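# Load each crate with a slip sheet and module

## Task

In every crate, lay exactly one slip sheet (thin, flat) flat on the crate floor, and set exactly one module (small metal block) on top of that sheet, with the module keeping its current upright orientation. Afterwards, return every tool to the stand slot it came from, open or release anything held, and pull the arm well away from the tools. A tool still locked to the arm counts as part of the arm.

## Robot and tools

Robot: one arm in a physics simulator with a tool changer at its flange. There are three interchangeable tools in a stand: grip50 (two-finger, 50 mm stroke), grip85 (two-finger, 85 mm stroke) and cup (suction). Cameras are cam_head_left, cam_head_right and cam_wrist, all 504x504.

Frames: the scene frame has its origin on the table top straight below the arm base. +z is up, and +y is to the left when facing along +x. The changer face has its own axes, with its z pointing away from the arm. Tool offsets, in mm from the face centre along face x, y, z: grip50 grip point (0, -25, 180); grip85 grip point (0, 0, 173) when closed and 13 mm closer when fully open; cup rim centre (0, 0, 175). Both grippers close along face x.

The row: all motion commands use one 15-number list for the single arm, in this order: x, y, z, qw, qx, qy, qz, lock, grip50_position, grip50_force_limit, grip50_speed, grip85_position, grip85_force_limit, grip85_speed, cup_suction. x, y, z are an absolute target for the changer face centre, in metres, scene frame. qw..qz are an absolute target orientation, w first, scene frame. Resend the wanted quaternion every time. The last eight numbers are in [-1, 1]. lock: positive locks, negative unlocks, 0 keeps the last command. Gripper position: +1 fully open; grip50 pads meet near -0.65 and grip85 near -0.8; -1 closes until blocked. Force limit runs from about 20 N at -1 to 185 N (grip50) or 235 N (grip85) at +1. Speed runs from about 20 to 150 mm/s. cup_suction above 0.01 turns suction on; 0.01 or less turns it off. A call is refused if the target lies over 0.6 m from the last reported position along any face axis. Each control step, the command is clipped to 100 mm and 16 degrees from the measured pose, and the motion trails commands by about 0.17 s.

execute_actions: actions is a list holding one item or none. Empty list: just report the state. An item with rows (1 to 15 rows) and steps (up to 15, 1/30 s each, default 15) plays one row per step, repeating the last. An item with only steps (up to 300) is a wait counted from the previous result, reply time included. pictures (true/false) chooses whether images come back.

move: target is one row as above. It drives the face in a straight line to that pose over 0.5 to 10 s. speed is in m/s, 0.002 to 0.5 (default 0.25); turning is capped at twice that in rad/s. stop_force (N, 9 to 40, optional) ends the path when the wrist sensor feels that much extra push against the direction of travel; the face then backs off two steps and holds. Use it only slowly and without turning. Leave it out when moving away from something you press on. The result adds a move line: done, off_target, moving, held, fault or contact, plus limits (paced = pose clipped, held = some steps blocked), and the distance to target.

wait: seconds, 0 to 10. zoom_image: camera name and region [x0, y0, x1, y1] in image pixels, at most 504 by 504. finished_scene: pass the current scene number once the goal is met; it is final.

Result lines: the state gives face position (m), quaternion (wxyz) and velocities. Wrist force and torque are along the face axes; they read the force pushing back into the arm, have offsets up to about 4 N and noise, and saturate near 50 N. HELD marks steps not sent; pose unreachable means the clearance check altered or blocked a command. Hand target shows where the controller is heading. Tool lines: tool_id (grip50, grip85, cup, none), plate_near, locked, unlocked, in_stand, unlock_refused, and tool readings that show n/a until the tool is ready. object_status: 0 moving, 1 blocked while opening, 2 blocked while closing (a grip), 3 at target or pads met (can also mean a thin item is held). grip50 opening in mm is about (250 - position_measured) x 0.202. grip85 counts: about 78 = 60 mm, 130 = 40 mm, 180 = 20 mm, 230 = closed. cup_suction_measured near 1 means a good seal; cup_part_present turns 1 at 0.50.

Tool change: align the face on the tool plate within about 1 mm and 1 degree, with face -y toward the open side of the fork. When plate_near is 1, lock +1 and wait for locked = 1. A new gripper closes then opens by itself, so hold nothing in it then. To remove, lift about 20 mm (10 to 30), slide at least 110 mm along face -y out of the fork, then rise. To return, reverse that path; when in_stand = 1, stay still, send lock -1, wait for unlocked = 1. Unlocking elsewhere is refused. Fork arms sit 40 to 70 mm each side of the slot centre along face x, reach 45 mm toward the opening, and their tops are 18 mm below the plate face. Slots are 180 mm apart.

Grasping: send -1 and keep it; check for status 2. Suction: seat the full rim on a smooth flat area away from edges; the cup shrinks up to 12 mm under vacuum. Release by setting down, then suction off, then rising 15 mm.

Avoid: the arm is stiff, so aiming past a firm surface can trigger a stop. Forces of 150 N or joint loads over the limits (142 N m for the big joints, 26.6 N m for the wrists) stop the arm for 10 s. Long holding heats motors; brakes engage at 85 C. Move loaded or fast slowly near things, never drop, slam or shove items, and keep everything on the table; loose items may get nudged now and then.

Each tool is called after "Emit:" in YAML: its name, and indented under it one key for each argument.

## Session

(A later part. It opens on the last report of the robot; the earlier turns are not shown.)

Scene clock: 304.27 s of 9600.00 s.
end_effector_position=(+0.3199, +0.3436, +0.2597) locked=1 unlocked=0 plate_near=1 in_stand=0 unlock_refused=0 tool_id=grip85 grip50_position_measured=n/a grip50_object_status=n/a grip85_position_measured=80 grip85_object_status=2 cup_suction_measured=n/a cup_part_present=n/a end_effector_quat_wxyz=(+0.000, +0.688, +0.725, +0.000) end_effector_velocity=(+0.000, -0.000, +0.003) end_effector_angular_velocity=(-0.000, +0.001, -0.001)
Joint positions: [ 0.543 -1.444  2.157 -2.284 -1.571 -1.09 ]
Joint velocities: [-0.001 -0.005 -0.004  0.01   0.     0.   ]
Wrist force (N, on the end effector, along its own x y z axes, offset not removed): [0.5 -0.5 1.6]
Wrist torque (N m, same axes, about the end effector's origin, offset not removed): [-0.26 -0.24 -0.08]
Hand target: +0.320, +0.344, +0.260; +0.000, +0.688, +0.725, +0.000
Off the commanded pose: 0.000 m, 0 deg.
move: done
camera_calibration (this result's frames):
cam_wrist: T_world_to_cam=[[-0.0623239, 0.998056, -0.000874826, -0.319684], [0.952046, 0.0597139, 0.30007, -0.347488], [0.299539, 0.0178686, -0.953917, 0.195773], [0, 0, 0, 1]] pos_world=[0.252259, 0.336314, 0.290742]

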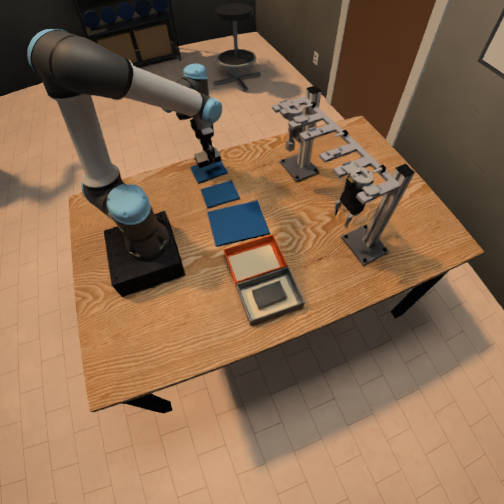

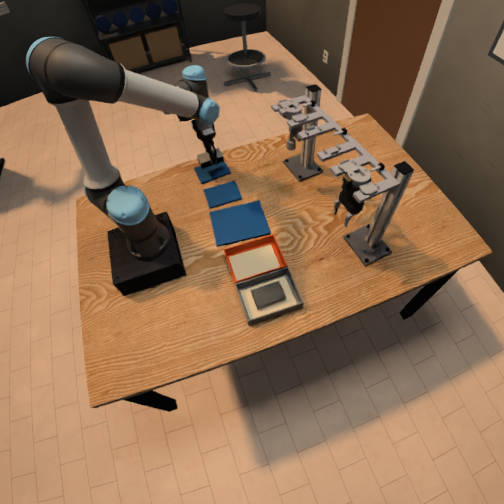

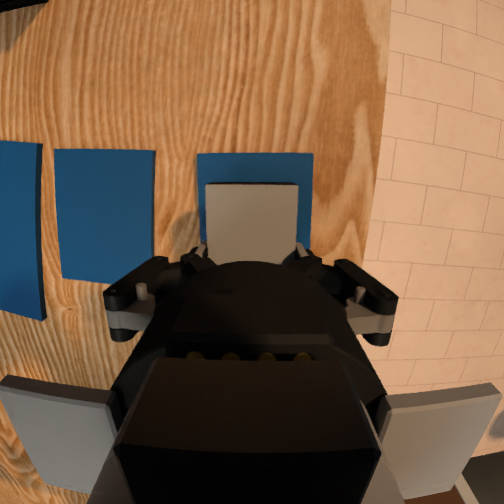

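Emit:
move:
  target: [0.331,-0.1643,0.26,0,0.7254,0.6884,0,0,0,0,0,-1,-0.3,-0.5,0]

Emit:
move:
  target: [0.331,-0.1643,0.205,0,0.7254,0.6884,0,0,0,0,0,-1,-0.3,-0.5,0]
  speed: 0.06
  stop_force: 12

Emit:
move:
  target: [0.331,-0.1643,0.19,0,0.7254,0.6884,0,0,0,0,0,-1,-0.3,-0.5,0]
  speed: 0.003
  stop_force: 9

Scene clock: 313.40 s of 9600.00 s.
end_effector_position=(+0.3311, -0.1646, +0.2600) locked=1 unlocked=0 plate_near=1 in_stand=0 unlock_refused=0 tool_id=grip85 grip50_position_measured=n/a grip50_object_status=n/a grip85_position_measured=80 grip85_object_status=2 cup_suction_measured=n/a cup_part_present=n/a end_effector_quat_wxyz=(+0.001, +0.725, +0.688, +0.000) end_effector_velocity=(+0.001, -0.003, +0.000) end_effector_angular_velocity=(-0.001, -0.001, -0.000)
Joint positions: [-0.821 -1.693  2.407 -2.287 -1.57  -2.349]
Joint velocities: [-0.004  0.005 -0.004 -0.002  0.    -0.004]
Wrist force (N, on the end effector, along its own x y z axes, offset not removed): [1.9 0.2 0.9]
Wrist torque (N m, same axes, about the end effector's origin, offset not removed): [-0.14 -0.21 0.00]
Hand target: +0.331, -0.165, +0.260; +0.001, +0.725, +0.688, +0.000
Off the commanded pose: 0.000 m, 0 deg.
move: done
camera_calibration (this result's frames):
cam_wrist: T_world_to_cam=[[0.0423232, 0.999102, -0.00193232, 0.154011], [0.952529, -0.0397666, 0.301838, -0.344861], [0.30149, -0.0146153, -0.953357, 0.195643], [0, 0, 0, 1]] pos_world=[0.262988, -0.164728, 0.290907]

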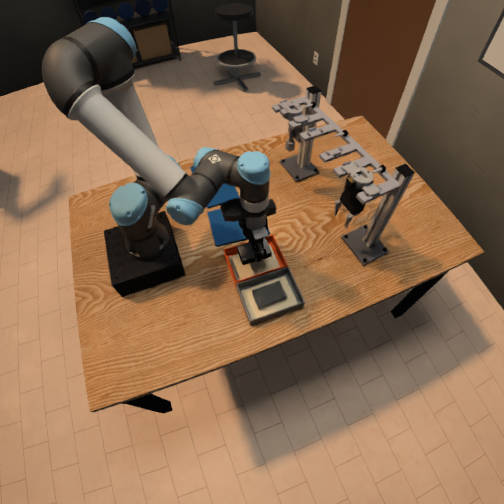

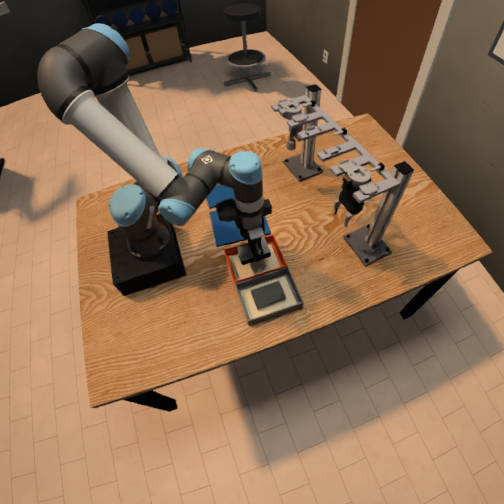

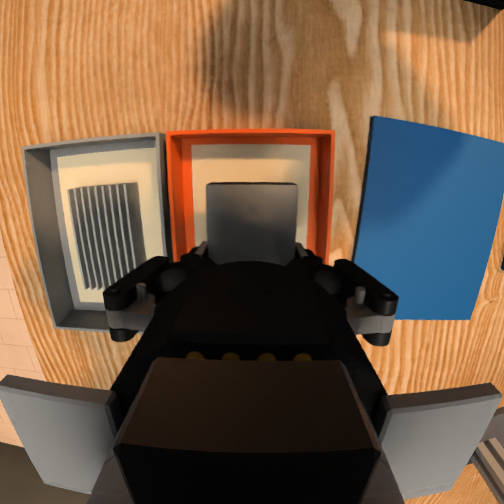

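Scene clock: 314.77 s of 9600.00 s.
end_effector_position=(+0.3310, -0.1644, +0.2053) locked=1 unlocked=0 plate_near=1 in_stand=0 unlock_refused=0 tool_id=grip85 grip50_position_measured=n/a grip50_object_status=n/a grip85_position_measured=80 grip85_object_status=2 cup_suction_measured=n/a cup_part_present=n/a end_effector_quat_wxyz=(-0.000, +0.725, +0.688, +0.000) end_effector_velocity=(+0.000, -0.000, -0.003) end_effector_angular_velocity=(-0.000, -0.000, +0.000)
Joint positions: [-0.821 -1.547  2.476 -2.5   -1.571 -2.348]
Joint velocities: [-0.     0.009  0.002 -0.012 -0.    -0.   ]
Wrist force (N, on the end effector, along its own x y z axes, offset not removed): [0.4 0.4 1.6]
Wrist torque (N m, same axes, about the end effector's origin, offset not removed): [-0.13 -0.13 -0.04]
Hand target: +0.331, -0.164, +0.205; -0.000, +0.725, +0.688, -0.000
Off the commanded pose: 0.000 m, 0 deg.
move: done
camera_calibration (this result's frames):
cam_wrist: T_world_to_cam=[[0.042318, 0.999104, -0.000816538, 0.15345], [0.953115, -0.0401249, 0.299937, -0.328182], [0.299636, -0.013471, -0.953959, 0.144419], [0, 0, 0, 1]] pos_world=[0.263028, -0.164535, 0.236329]

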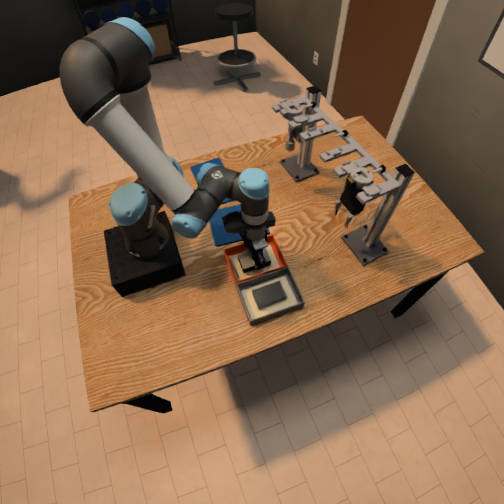

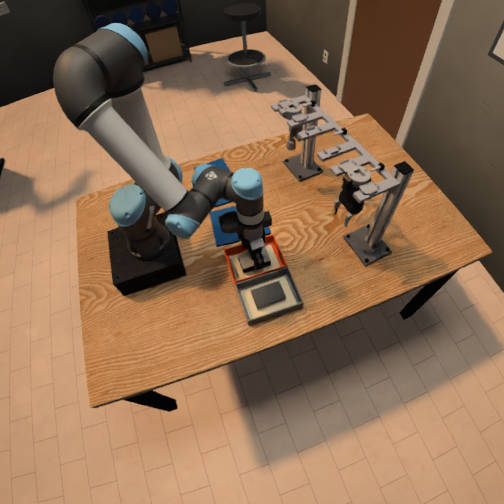

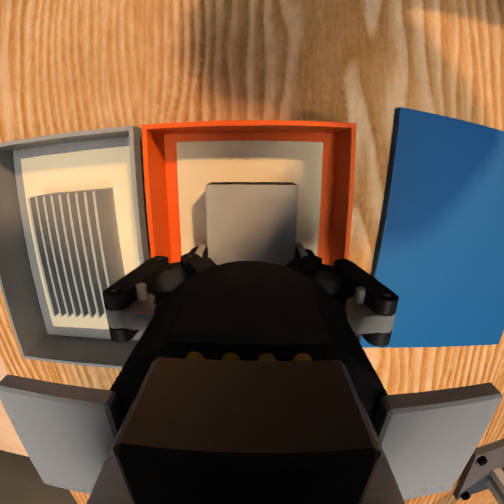

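Scene clock: 316.90 s of 9600.00 s.
end_effector_position=(+0.3310, -0.1644, +0.2000) locked=1 unlocked=0 plate_near=1 in_stand=0 unlock_refused=0 tool_id=grip85 grip50_position_measured=n/a grip50_object_status=n/a grip85_position_measured=80 grip85_object_status=2 cup_suction_measured=n/a cup_part_present=n/a end_effector_quat_wxyz=(+0.000, +0.725, +0.688, +0.000) end_effector_velocity=(-0.000, +0.001, +0.000) end_effector_angular_velocity=(+0.002, +0.001, +0.001)
Joint positions: [-0.821 -1.53   2.482 -2.523 -1.571 -2.348]
Joint velocities: [ 0.001 -0.002 -0.     0.004  0.     0.   ]
Wrist force (N, on the end effector, along its own x y z axes, offset not removed): [0.8 0.7 -16.9]
Wrist torque (N m, same axes, about the end effector's origin, offset not removed): [-0.43 -0.62 -0.03]
Hand target: +0.331, -0.164, +0.200; -0.000, +0.725, +0.688, +0.000
Off the commanded pose: 0.010 m, 0 deg.
move: contact
camera_calibration (this result's frames):
cam_wrist: T_world_to_cam=[[0.0423098, 0.999104, -0.00092262, 0.153471], [0.953086, -0.040084, 0.300035, -0.326603], [0.299729, -0.0135738, -0.953928, 0.139314], [0, 0, 0, 1]] pos_world=[0.263031, -0.164534, 0.231029]

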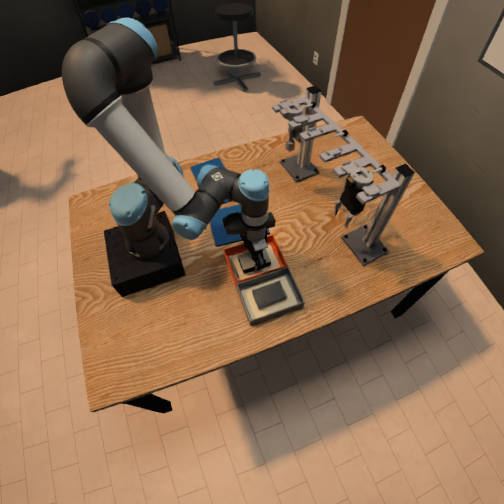

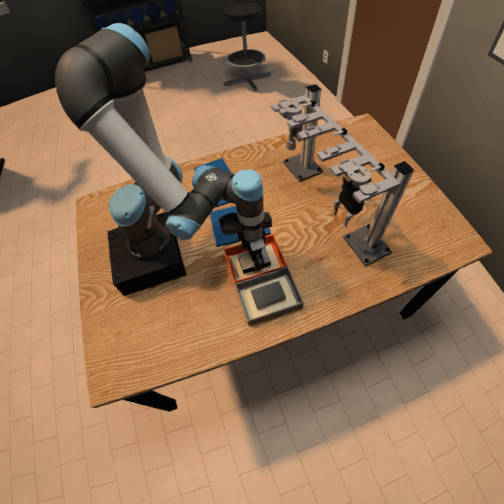

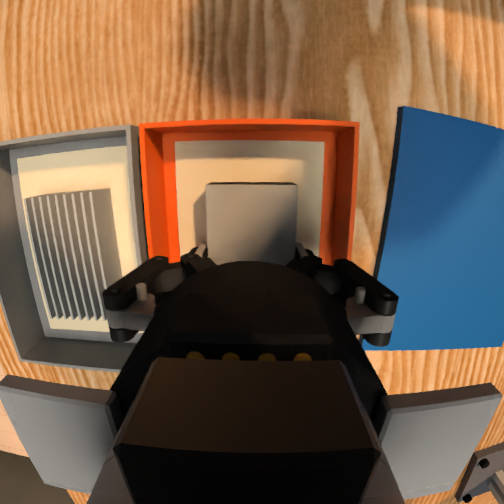

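Emit:
move:
  target: [0.331,-0.1643,0.2003,0,0.7254,0.6884,0,0,0,0,0,0.6,-0.3,-0.3,0]

Emit:
move:
  target: [0.331,-0.1643,0.27,0,0.7254,0.6884,0,0,0,0,0,0.6,-0.3,-0.3,0]
  speed: 0.1

Emit:
move:
  target: [0.4873,-0.0398,0.38,0,0.6704,0.742,0,0,0,0,0,0.6,-0.3,-0.3,0]

Emit:
move:
  target: [0.6167,-0.0267,0.38,0,0.6704,0.742,0,0,0,0,0,0.6,-0.3,-0.3,0]
  speed: 0.08
  stop_force: 20

Emit:
move:
  target: [0.6167,-0.0267,0.3618,0,0.6704,0.742,0,0,0,0,0,0.6,-0.3,-0.3,0]
  speed: 0.015
  stop_force: 20

Scene clock: 326.90 s of 9600.00 s.
end_effector_position=(+0.3310, -0.1643, +0.2003) locked=1 unlocked=0 plate_near=1 in_stand=0 unlock_refused=0 tool_id=grip85 grip50_position_measured=n/a grip50_object_status=n/a grip85_position_measured=53 grip85_object_status=3 cup_suction_measured=n/a cup_part_present=n/a end_effector_quat_wxyz=(+0.000, +0.725, +0.688, +0.000) end_effector_velocity=(+0.000, -0.000, +0.000) end_effector_angular_velocity=(-0.000, -0.000, -0.000)
Joint positions: [-0.821 -1.531  2.481 -2.521 -1.571 -2.348]
Joint velocities: [ 0.    -0.    -0.001  0.001 -0.     0.   ]
Wrist force (N, on the end effector, along its own x y z axes, offset not removed): [3.1 -0.9 0.7]
Wrist torque (N m, same axes, about the end effector's origin, offset not removed): [-0.20 -0.22 -0.06]
Hand target: +0.331, -0.164, +0.200; +0.000, +0.725, +0.688, -0.000
Off the commanded pose: 0.000 m, 0 deg.
move: done
camera_calibration (this result's frames):
cam_wrist: T_world_to_cam=[[0.0423336, 0.999103, -0.000889007, 0.15341], [0.953096, -0.0401172, 0.299998, -0.326649], [0.299693, -0.0135473, -0.953939, 0.139629], [0, 0, 0, 1]] pos_world=[0.262987, -0.164485, 0.231328]

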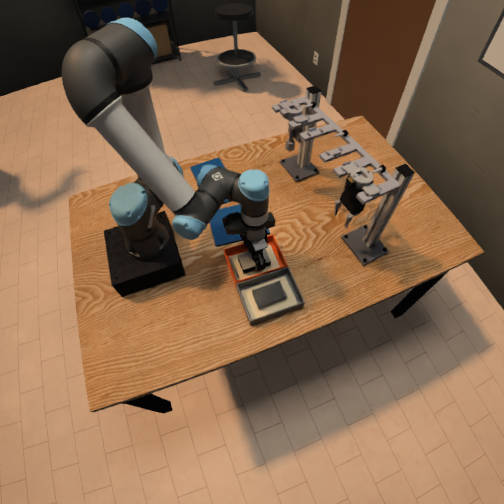

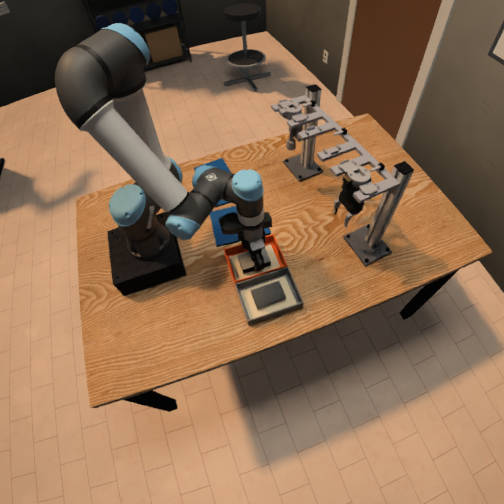

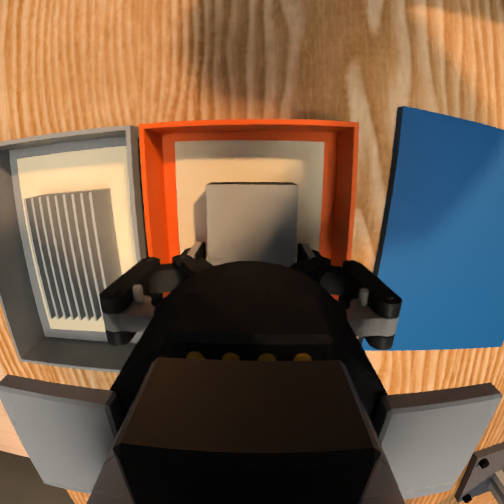

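Scene clock: 328.13 s of 9600.00 s.
end_effector_position=(+0.3309, -0.1642, +0.2698) locked=1 unlocked=0 plate_near=1 in_stand=0 unlock_refused=0 tool_id=grip85 grip50_position_measured=n/a grip50_object_status=n/a grip85_position_measured=53 grip85_object_status=3 cup_suction_measured=n/a cup_part_present=n/a end_effector_quat_wxyz=(+0.000, +0.725, +0.688, -0.000) end_effector_velocity=(-0.000, +0.000, +0.003) end_effector_angular_velocity=(-0.000, +0.000, -0.001)
Joint positions: [-0.821 -1.715  2.392 -2.248 -1.571 -2.348]
Joint velocities: [-0.001 -0.008 -0.004  0.012 -0.    -0.   ]
Wrist force (N, on the end effector, along its own x y z axes, offset not removed): [2.0 0.2 -1.9]
Wrist torque (N m, same axes, about the end effector's origin, offset not removed): [-0.10 -0.21 -0.01]
Hand target: +0.331, -0.164, +0.270; +0.000, +0.725, +0.688, -0.000
Off the commanded pose: 0.000 m, 0 deg.
move: done
camera_calibration (this result's frames):
cam_wrist: T_world_to_cam=[[0.0422512, 0.999106, -0.00105126, 0.153426], [0.953091, -0.0399896, 0.300031, -0.347409], [0.299721, -0.0136786, -0.953929, 0.205895], [0, 0, 0, 1]] pos_world=[0.262919, -0.164365, 0.300804]

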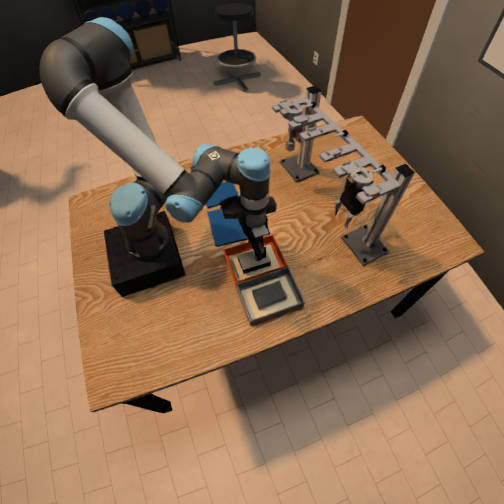

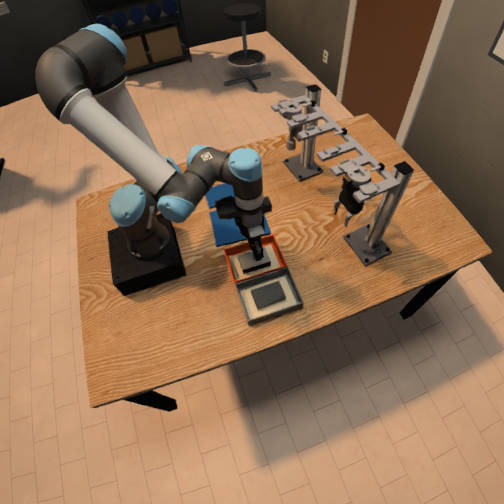

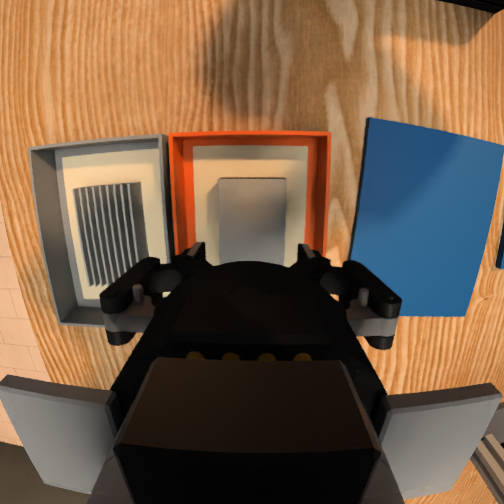

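Scene clock: 329.73 s of 9600.00 s.
end_effector_position=(+0.4869, -0.0397, +0.3800) locked=1 unlocked=0 plate_near=1 in_stand=0 unlock_refused=0 tool_id=grip85 grip50_position_measured=n/a grip50_object_status=n/a grip85_position_measured=53 grip85_object_status=3 cup_suction_measured=n/a cup_part_present=n/a end_effector_quat_wxyz=(-0.000, +0.670, +0.742, +0.000) end_effector_velocity=(+0.002, +0.002, +0.001) end_effector_angular_velocity=(+0.001, +0.001, +0.002)
Joint positions: [-0.349 -1.562  1.926 -1.935 -1.57  -2.03 ]
Joint velocities: [ 0.005  0.004 -0.008  0.005  0.001  0.002]
Wrist force (N, on the end effector, along its own x y z axes, offset not removed): [1.2 0.1 -1.6]
Wrist torque (N m, same axes, about the end effector's origin, offset not removed): [-0.14 -0.12 -0.07]
Hand target: +0.487, -0.040, +0.380; -0.000, +0.670, +0.742, +0.000
Off the commanded pose: 0.000 m, 0 deg.
move: done
camera_calibration (this result's frames):
cam_wrist: T_world_to_cam=[[-0.110917, 0.99383, -0.000190949, 0.0966089], [0.948119, 0.105873, 0.299767, -0.515793], [0.297938, 0.0330682, -0.954012, 0.26876], [0, 0, 0, 1]] pos_world=[0.419675, -0.0502916, 0.411037]

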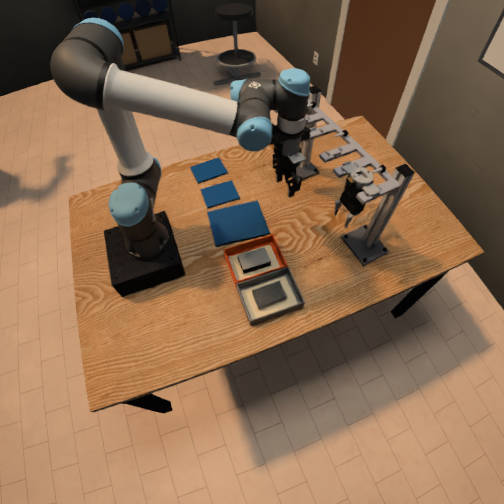

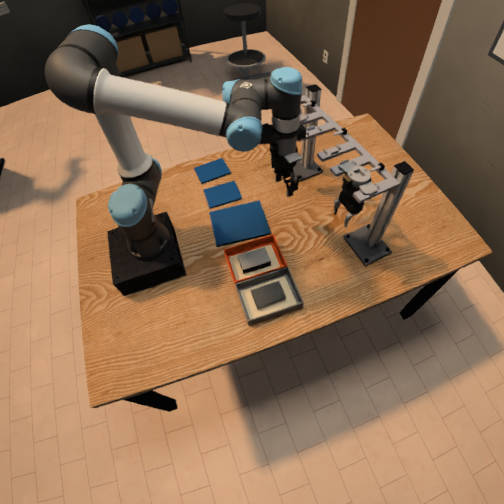

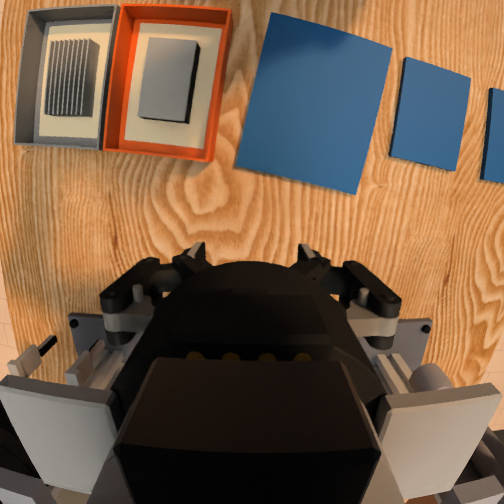

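Scene clock: 331.87 s of 9600.00 s.
end_effector_position=(+0.6164, -0.0267, +0.3801) locked=1 unlocked=0 plate_near=1 in_stand=0 unlock_refused=0 tool_id=grip85 grip50_position_measured=n/a grip50_object_status=n/a grip85_position_measured=53 grip85_object_status=3 cup_suction_measured=n/a cup_part_present=n/a end_effector_quat_wxyz=(-0.000, +0.670, +0.742, +0.000) end_effector_velocity=(+0.003, -0.001, +0.000) end_effector_angular_velocity=(-0.000, -0.000, -0.001)
Joint positions: [-0.252 -1.262  1.572 -1.881 -1.571 -1.933]
Joint velocities: [ 0.     0.006 -0.008  0.002 -0.     0.001]
Wrist force (N, on the end effector, along its own x y z axes, offset not removed): [2.0 0.0 -0.9]
Wrist torque (N m, same axes, about the end effector's origin, offset not removed): [-0.14 -0.28 -0.04]
Hand target: +0.617, -0.027, +0.380; -0.000, +0.670, +0.742, -0.000
Off the commanded pose: 0.000 m, 0 deg.
move: done
camera_calibration (this result's frames):
cam_wrist: T_world_to_cam=[[-0.11108, 0.993811, -0.000776652, 0.098398], [0.948031, 0.106197, 0.299933, -0.639972], [0.298159, 0.0325803, -0.95396, 0.229642], [0, 0, 0, 1]] pos_world=[0.549174, -0.0373074, 0.411094]

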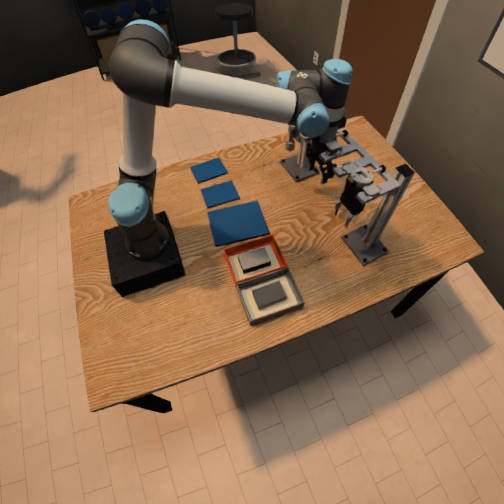

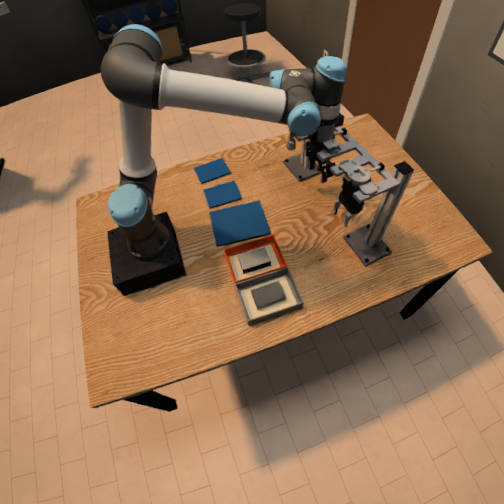

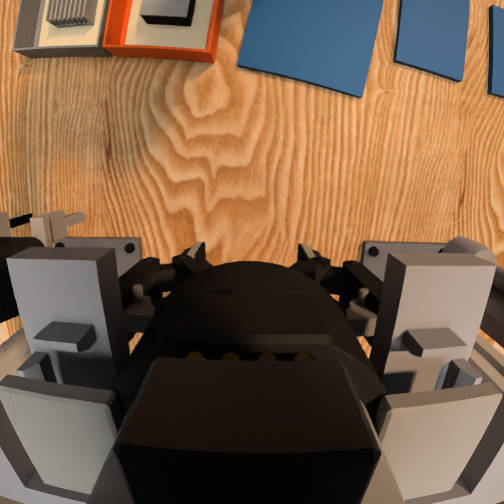

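Scene clock: 333.33 s of 9600.00 s.
end_effector_position=(+0.6167, -0.0267, +0.3621) locked=1 unlocked=0 plate_near=1 in_stand=1 unlock_refused=0 tool_id=grip85 grip50_position_measured=n/a grip50_object_status=n/a grip85_position_measured=53 grip85_object_status=3 cup_suction_measured=n/a cup_part_present=n/a end_effector_quat_wxyz=(-0.000, +0.670, +0.742, -0.000) end_effector_velocity=(-0.000, +0.001, -0.003) end_effector_angular_velocity=(+0.000, +0.001, +0.001)
Joint positions: [-0.252 -1.248  1.601 -1.924 -1.571 -1.933]
Joint velocities: [ 0.001  0.003  0.004 -0.006 -0.    -0.   ]
Wrist force (N, on the end effector, along its own x y z axes, offset not removed): [0.9 0.5 -0.8]
Wrist torque (N m, same axes, about the end effector's origin, offset not removed): [-0.12 -0.16 -0.07]
Hand target: +0.617, -0.027, +0.362; -0.000, +0.670, +0.742, -0.000
Off the commanded pose: 0.000 m, 0 deg.
move: done
camera_calibration (this result's frames):
cam_wrist: T_world_to_cam=[[-0.111073, 0.993812, -0.000879175, 0.0984449], [0.948015, 0.10622, 0.299976, -0.634954], [0.298213, 0.0324857, -0.953946, 0.212405], [0, 0, 0, 1]] pos_world=[0.549538, -0.0372913, 0.393181]

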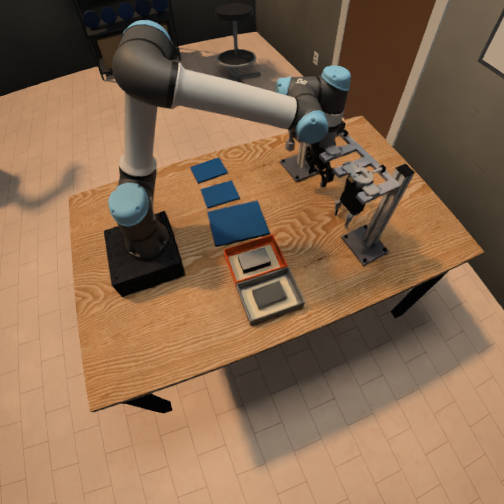

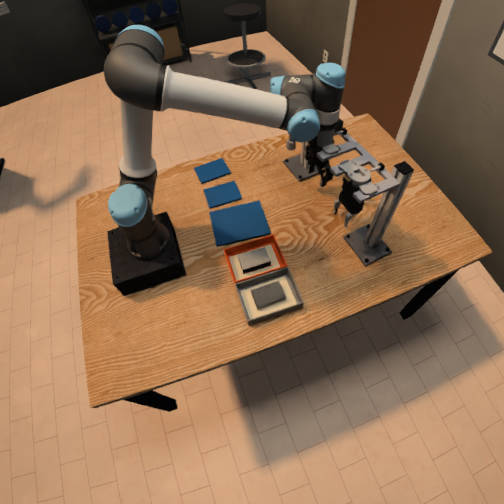

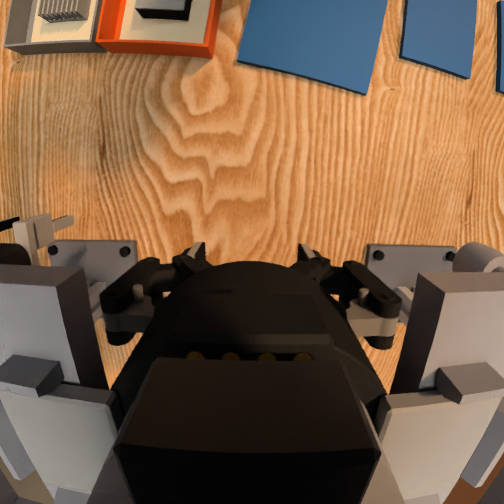

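Emit:
execute_actions:
  actions:
    - {"rows":[[0.6167,-0.0267,0.3618,0,0.6704,0.742,0,-1,0,0,0,0.6,-0.3,-0.3,0]]}
  pictures: false

Emit:
execute_actions:
  actions:
    - {"steps":25}
  pictures: false

Emit:
move:
  target: [0.6167,-0.0267,0.41,0,0.6704,0.742,0,0,0,0,0,0,0,0,0]
  speed: 0.06

Emit:
move:
  target: [0.33,0.1,0.45,0,0.6704,0.742,0,0,0,0,0,0,0,0,0]

Scene clock: 340.93 s of 9600.00 s.
end_effector_position=(+0.6167, -0.0267, +0.3617) locked=0 unlocked=0 plate_near=1 in_stand=1 unlock_refused=0 tool_id=none grip50_position_measured=n/a grip50_object_status=n/a grip85_position_measured=n/a grip85_object_status=n/a cup_suction_measured=n/a cup_part_present=n/a end_effector_quat_wxyz=(-0.000, +0.670, +0.742, -0.000) end_effector_velocity=(+0.000, +0.000, +0.000) end_effector_angular_velocity=(-0.000, -0.002, -0.000)
Joint positions: [-0.252 -1.248  1.601 -1.925 -1.571 -1.933]
Joint velocities: [ 0.     0.    -0.001 -0.001  0.     0.001]
Wrist force (N, on the end effector, along its own x y z axes, offset not removed): [0.8 -0.4 -3.2]
Wrist torque (N m, same axes, about the end effector's origin, offset not removed): [-0.34 -0.15 -0.03]
Hand target: +0.617, -0.027, +0.362; -0.000, +0.670, +0.742, -0.000
Off the commanded pose: 0.000 m, 0 deg.
Steps of this call (steps 1 to 213: nothing new was sent; steps 214 to 228: all 15 steps of this action). Readings (end_effector_position | what the end effector reports):
214: (+0.6167, -0.0267, +0.3617) | locked=1 unlocked=0 plate_near=1 in_stand=1 unlock_refused=0 tool_id=grip85 grip50_position_measured=n/a grip50_object_status=n/a grip85_position_measured=53 grip85_object_status=3 cup_suction_measured=n/a cup_part_present=n/a
215: (+0.6167, -0.0267, +0.3617) | locked=1 unlocked=0 plate_near=1 in_stand=1 unlock_refused=0 tool_id=grip85 grip50_position_measured=n/a grip50_object_status=n/a grip85_position_measured=53 grip85_object_status=3 cup_suction_measured=n/a cup_part_present=n/a
217: (+0.6167, -0.0267, +0.3617) | locked=1 unlocked=0 plate_near=1 in_stand=1 unlock_refused=0 tool_id=grip85 grip50_position_measured=n/a grip50_object_status=n/a grip85_position_measured=53 grip85_object_status=3 cup_suction_measured=n/a cup_part_present=n/a
221: (+0.6167, -0.0267, +0.3617) | locked=0 unlocked=0 plate_near=1 in_stand=1 unlock_refused=0 tool_id=none grip50_position_measured=n/a grip50_object_status=n/a grip85_position_measured=n/a grip85_object_status=n/a cup_suction_measured=n/a cup_part_present=n/a
228: the state above

Scene clock: 341.77 s of 9600.00 s.
end_effector_position=(+0.6167, -0.0267, +0.3618) locked=0 unlocked=1 plate_near=1 in_stand=1 unlock_refused=0 tool_id=none grip50_position_measured=n/a grip50_object_status=n/a grip85_position_measured=n/a grip85_object_status=n/a cup_suction_measured=n/a cup_part_present=n/a end_effector_quat_wxyz=(-0.000, +0.670, +0.742, -0.000) end_effector_velocity=(+0.000, -0.000, +0.000) end_effector_angular_velocity=(-0.001, -0.001, -0.000)
Joint positions: [-0.252 -1.248  1.601 -1.925 -1.571 -1.933]
Joint velocities: [-0.     0.    -0.    -0.001 -0.    -0.   ]
Wrist force (N, on the end effector, along its own x y z axes, offset not removed): [2.9 0.7 -3.0]
Wrist torque (N m, same axes, about the end effector's origin, offset not removed): [-0.25 -0.28 0.00]
Hand target: +0.617, -0.027, +0.362; -0.000, +0.670, +0.742, -0.000
Off the commanded pose: 0.000 m, 0 deg.
Steps of this call (steps 1 to 25: nothing new was sent). Readings (end_effector_position | what the end effector reports):
1: (+0.6167, -0.0267, +0.3617) | locked=0 unlocked=0 plate_near=1 in_stand=1 unlock_refused=0 tool_id=none grip50_position_measured=n/a grip50_object_status=n/a grip85_position_measured=n/a grip85_object_status=n/a cup_suction_measured=n/a cup_part_present=n/a
2: (+0.6167, -0.0267, +0.3617) | locked=0 unlocked=0 plate_near=1 in_stand=1 unlock_refused=0 tool_id=none grip50_position_measured=n/a grip50_object_status=n/a grip85_position_measured=n/a grip85_object_status=n/a cup_suction_measured=n/a cup_part_present=n/a
4: (+0.6167, -0.0267, +0.3617) | locked=0 unlocked=0 plate_near=1 in_stand=1 unlock_refused=0 tool_id=none grip50_position_measured=n/a grip50_object_status=n/a grip85_position_measured=n/a grip85_object_status=n/a cup_suction_measured=n/a cup_part_present=n/a
8: (+0.6167, -0.0267, +0.3618) | locked=0 unlocked=0 plate_near=1 in_stand=1 unlock_refused=0 tool_id=none grip50_position_measured=n/a grip50_object_status=n/a grip85_position_measured=n/a grip85_object_status=n/a cup_suction_measured=n/a cup_part_present=n/a
25: the state above

Scene clock: 343.00 s of 9600.00 s.
end_effector_position=(+0.6166, -0.0267, +0.4097) locked=0 unlocked=1 plate_near=0 in_stand=0 unlock_refused=0 tool_id=none grip50_position_measured=n/a grip50_object_status=n/a grip85_position_measured=n/a grip85_object_status=n/a cup_suction_measured=n/a cup_part_present=n/a end_effector_quat_wxyz=(+0.000, +0.670, +0.742, +0.000) end_effector_velocity=(-0.000, +0.000, +0.003) end_effector_angular_velocity=(-0.000, +0.001, +0.000)
Joint positions: [-0.252 -1.281  1.518 -1.808 -1.571 -1.933]
Joint velocities: [ 0.    -0.001 -0.006  0.008 -0.    -0.   ]
Wrist force (N, on the end effector, along its own x y z axes, offset not removed): [1.4 -0.9 -0.6]
Wrist torque (N m, same axes, about the end effector's origin, offset not removed): [-0.22 -0.14 -0.05]
Hand target: +0.617, -0.027, +0.410; +0.000, +0.670, +0.742, +0.000
Off the commanded pose: 0.000 m, 0 deg.
move: done
camera_calibration (this result's frames):
cam_wrist: T_world_to_cam=[[-0.111072, 0.993812, -0.000906528, 0.0984484], [0.947994, 0.106225, 0.300039, -0.649124], [0.298279, 0.0324667, -0.953926, 0.257722], [0, 0, 0, 1]] pos_world=[0.549428, -0.0372531, 0.440699]

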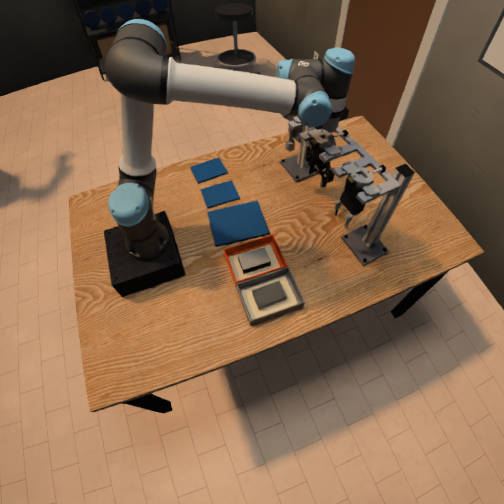

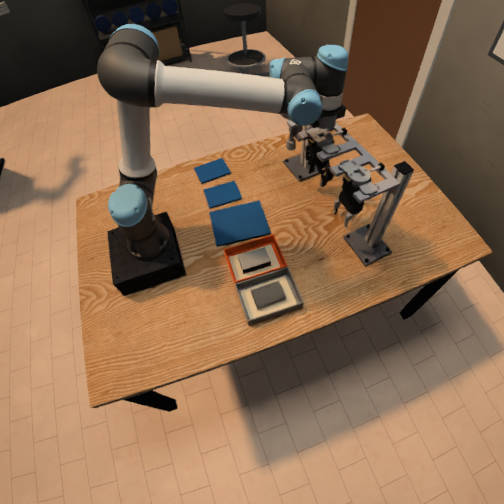

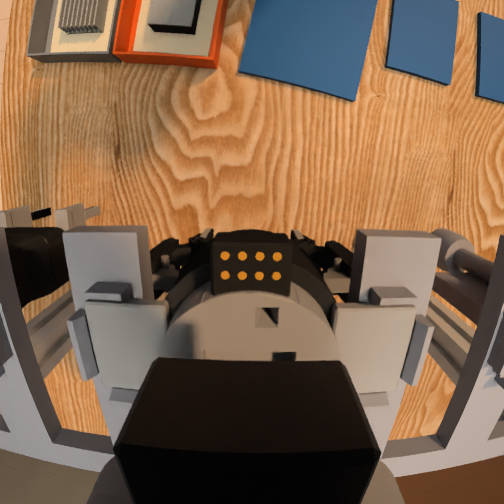

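Scene clock: 344.97 s of 9600.00 s.
end_effector_position=(+0.3302, +0.1000, +0.4498) locked=0 unlocked=1 plate_near=0 in_stand=0 unlock_refused=0 tool_id=none grip50_position_measured=n/a grip50_object_status=n/a grip85_position_measured=n/a grip85_object_status=n/a cup_suction_measured=n/a cup_part_present=n/a end_effector_quat_wxyz=(-0.000, +0.670, +0.742, -0.000) end_effector_velocity=(-0.003, +0.001, +0.001) end_effector_angular_velocity=(-0.001, -0.001, +0.001)
Joint positions: [-0.093 -1.988  2.074 -1.656 -1.571 -1.775]
Joint velocities: [ 0.002 -0.008  0.002  0.004 -0.001  0.001]
Wrist force (N, on the end effector, along its own x y z axes, offset not removed): [1.6 -1.2 -0.3]
Wrist torque (N m, same axes, about the end effector's origin, offset not removed): [-0.15 -0.17 -0.02]
Hand target: +0.330, +0.100, +0.450; -0.000, +0.670, +0.742, -0.000
Off the commanded pose: 0.000 m, 0 deg.
move: done
camera_calibration (this result's frames):
cam_wrist: T_world_to_cam=[[-0.111079, 0.993811, -0.000693852, -0.0593135], [0.948085, 0.106177, 0.299768, -0.403017], [0.297987, 0.03264, -0.954012, 0.377469], [0, 0, 0, 1]] pos_world=[0.263025, 0.089417, 0.48088]

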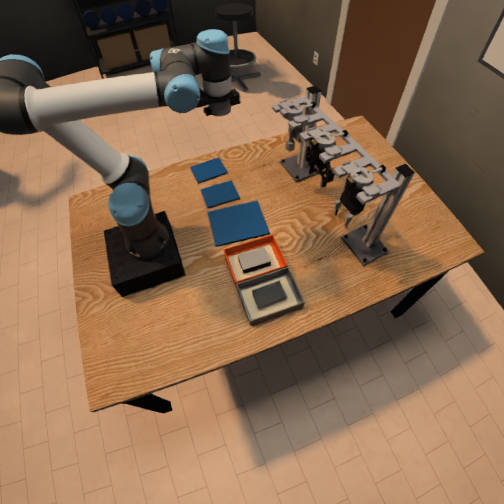

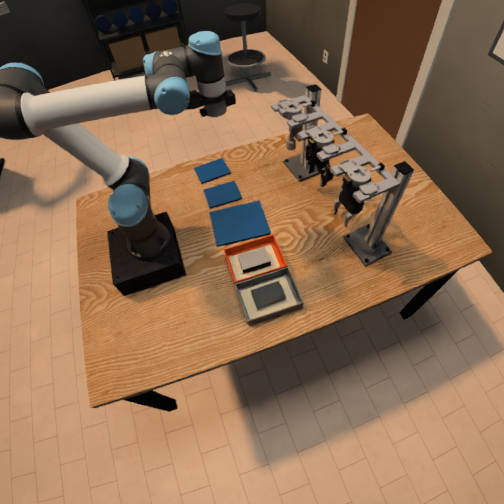

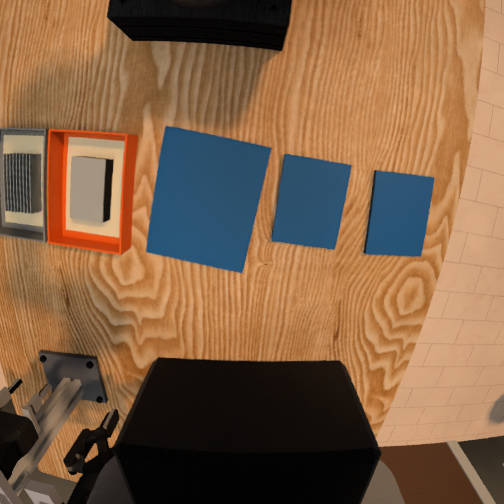

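Emit:
finished_scene:
  scene: 1

The scene is finished: the task was done.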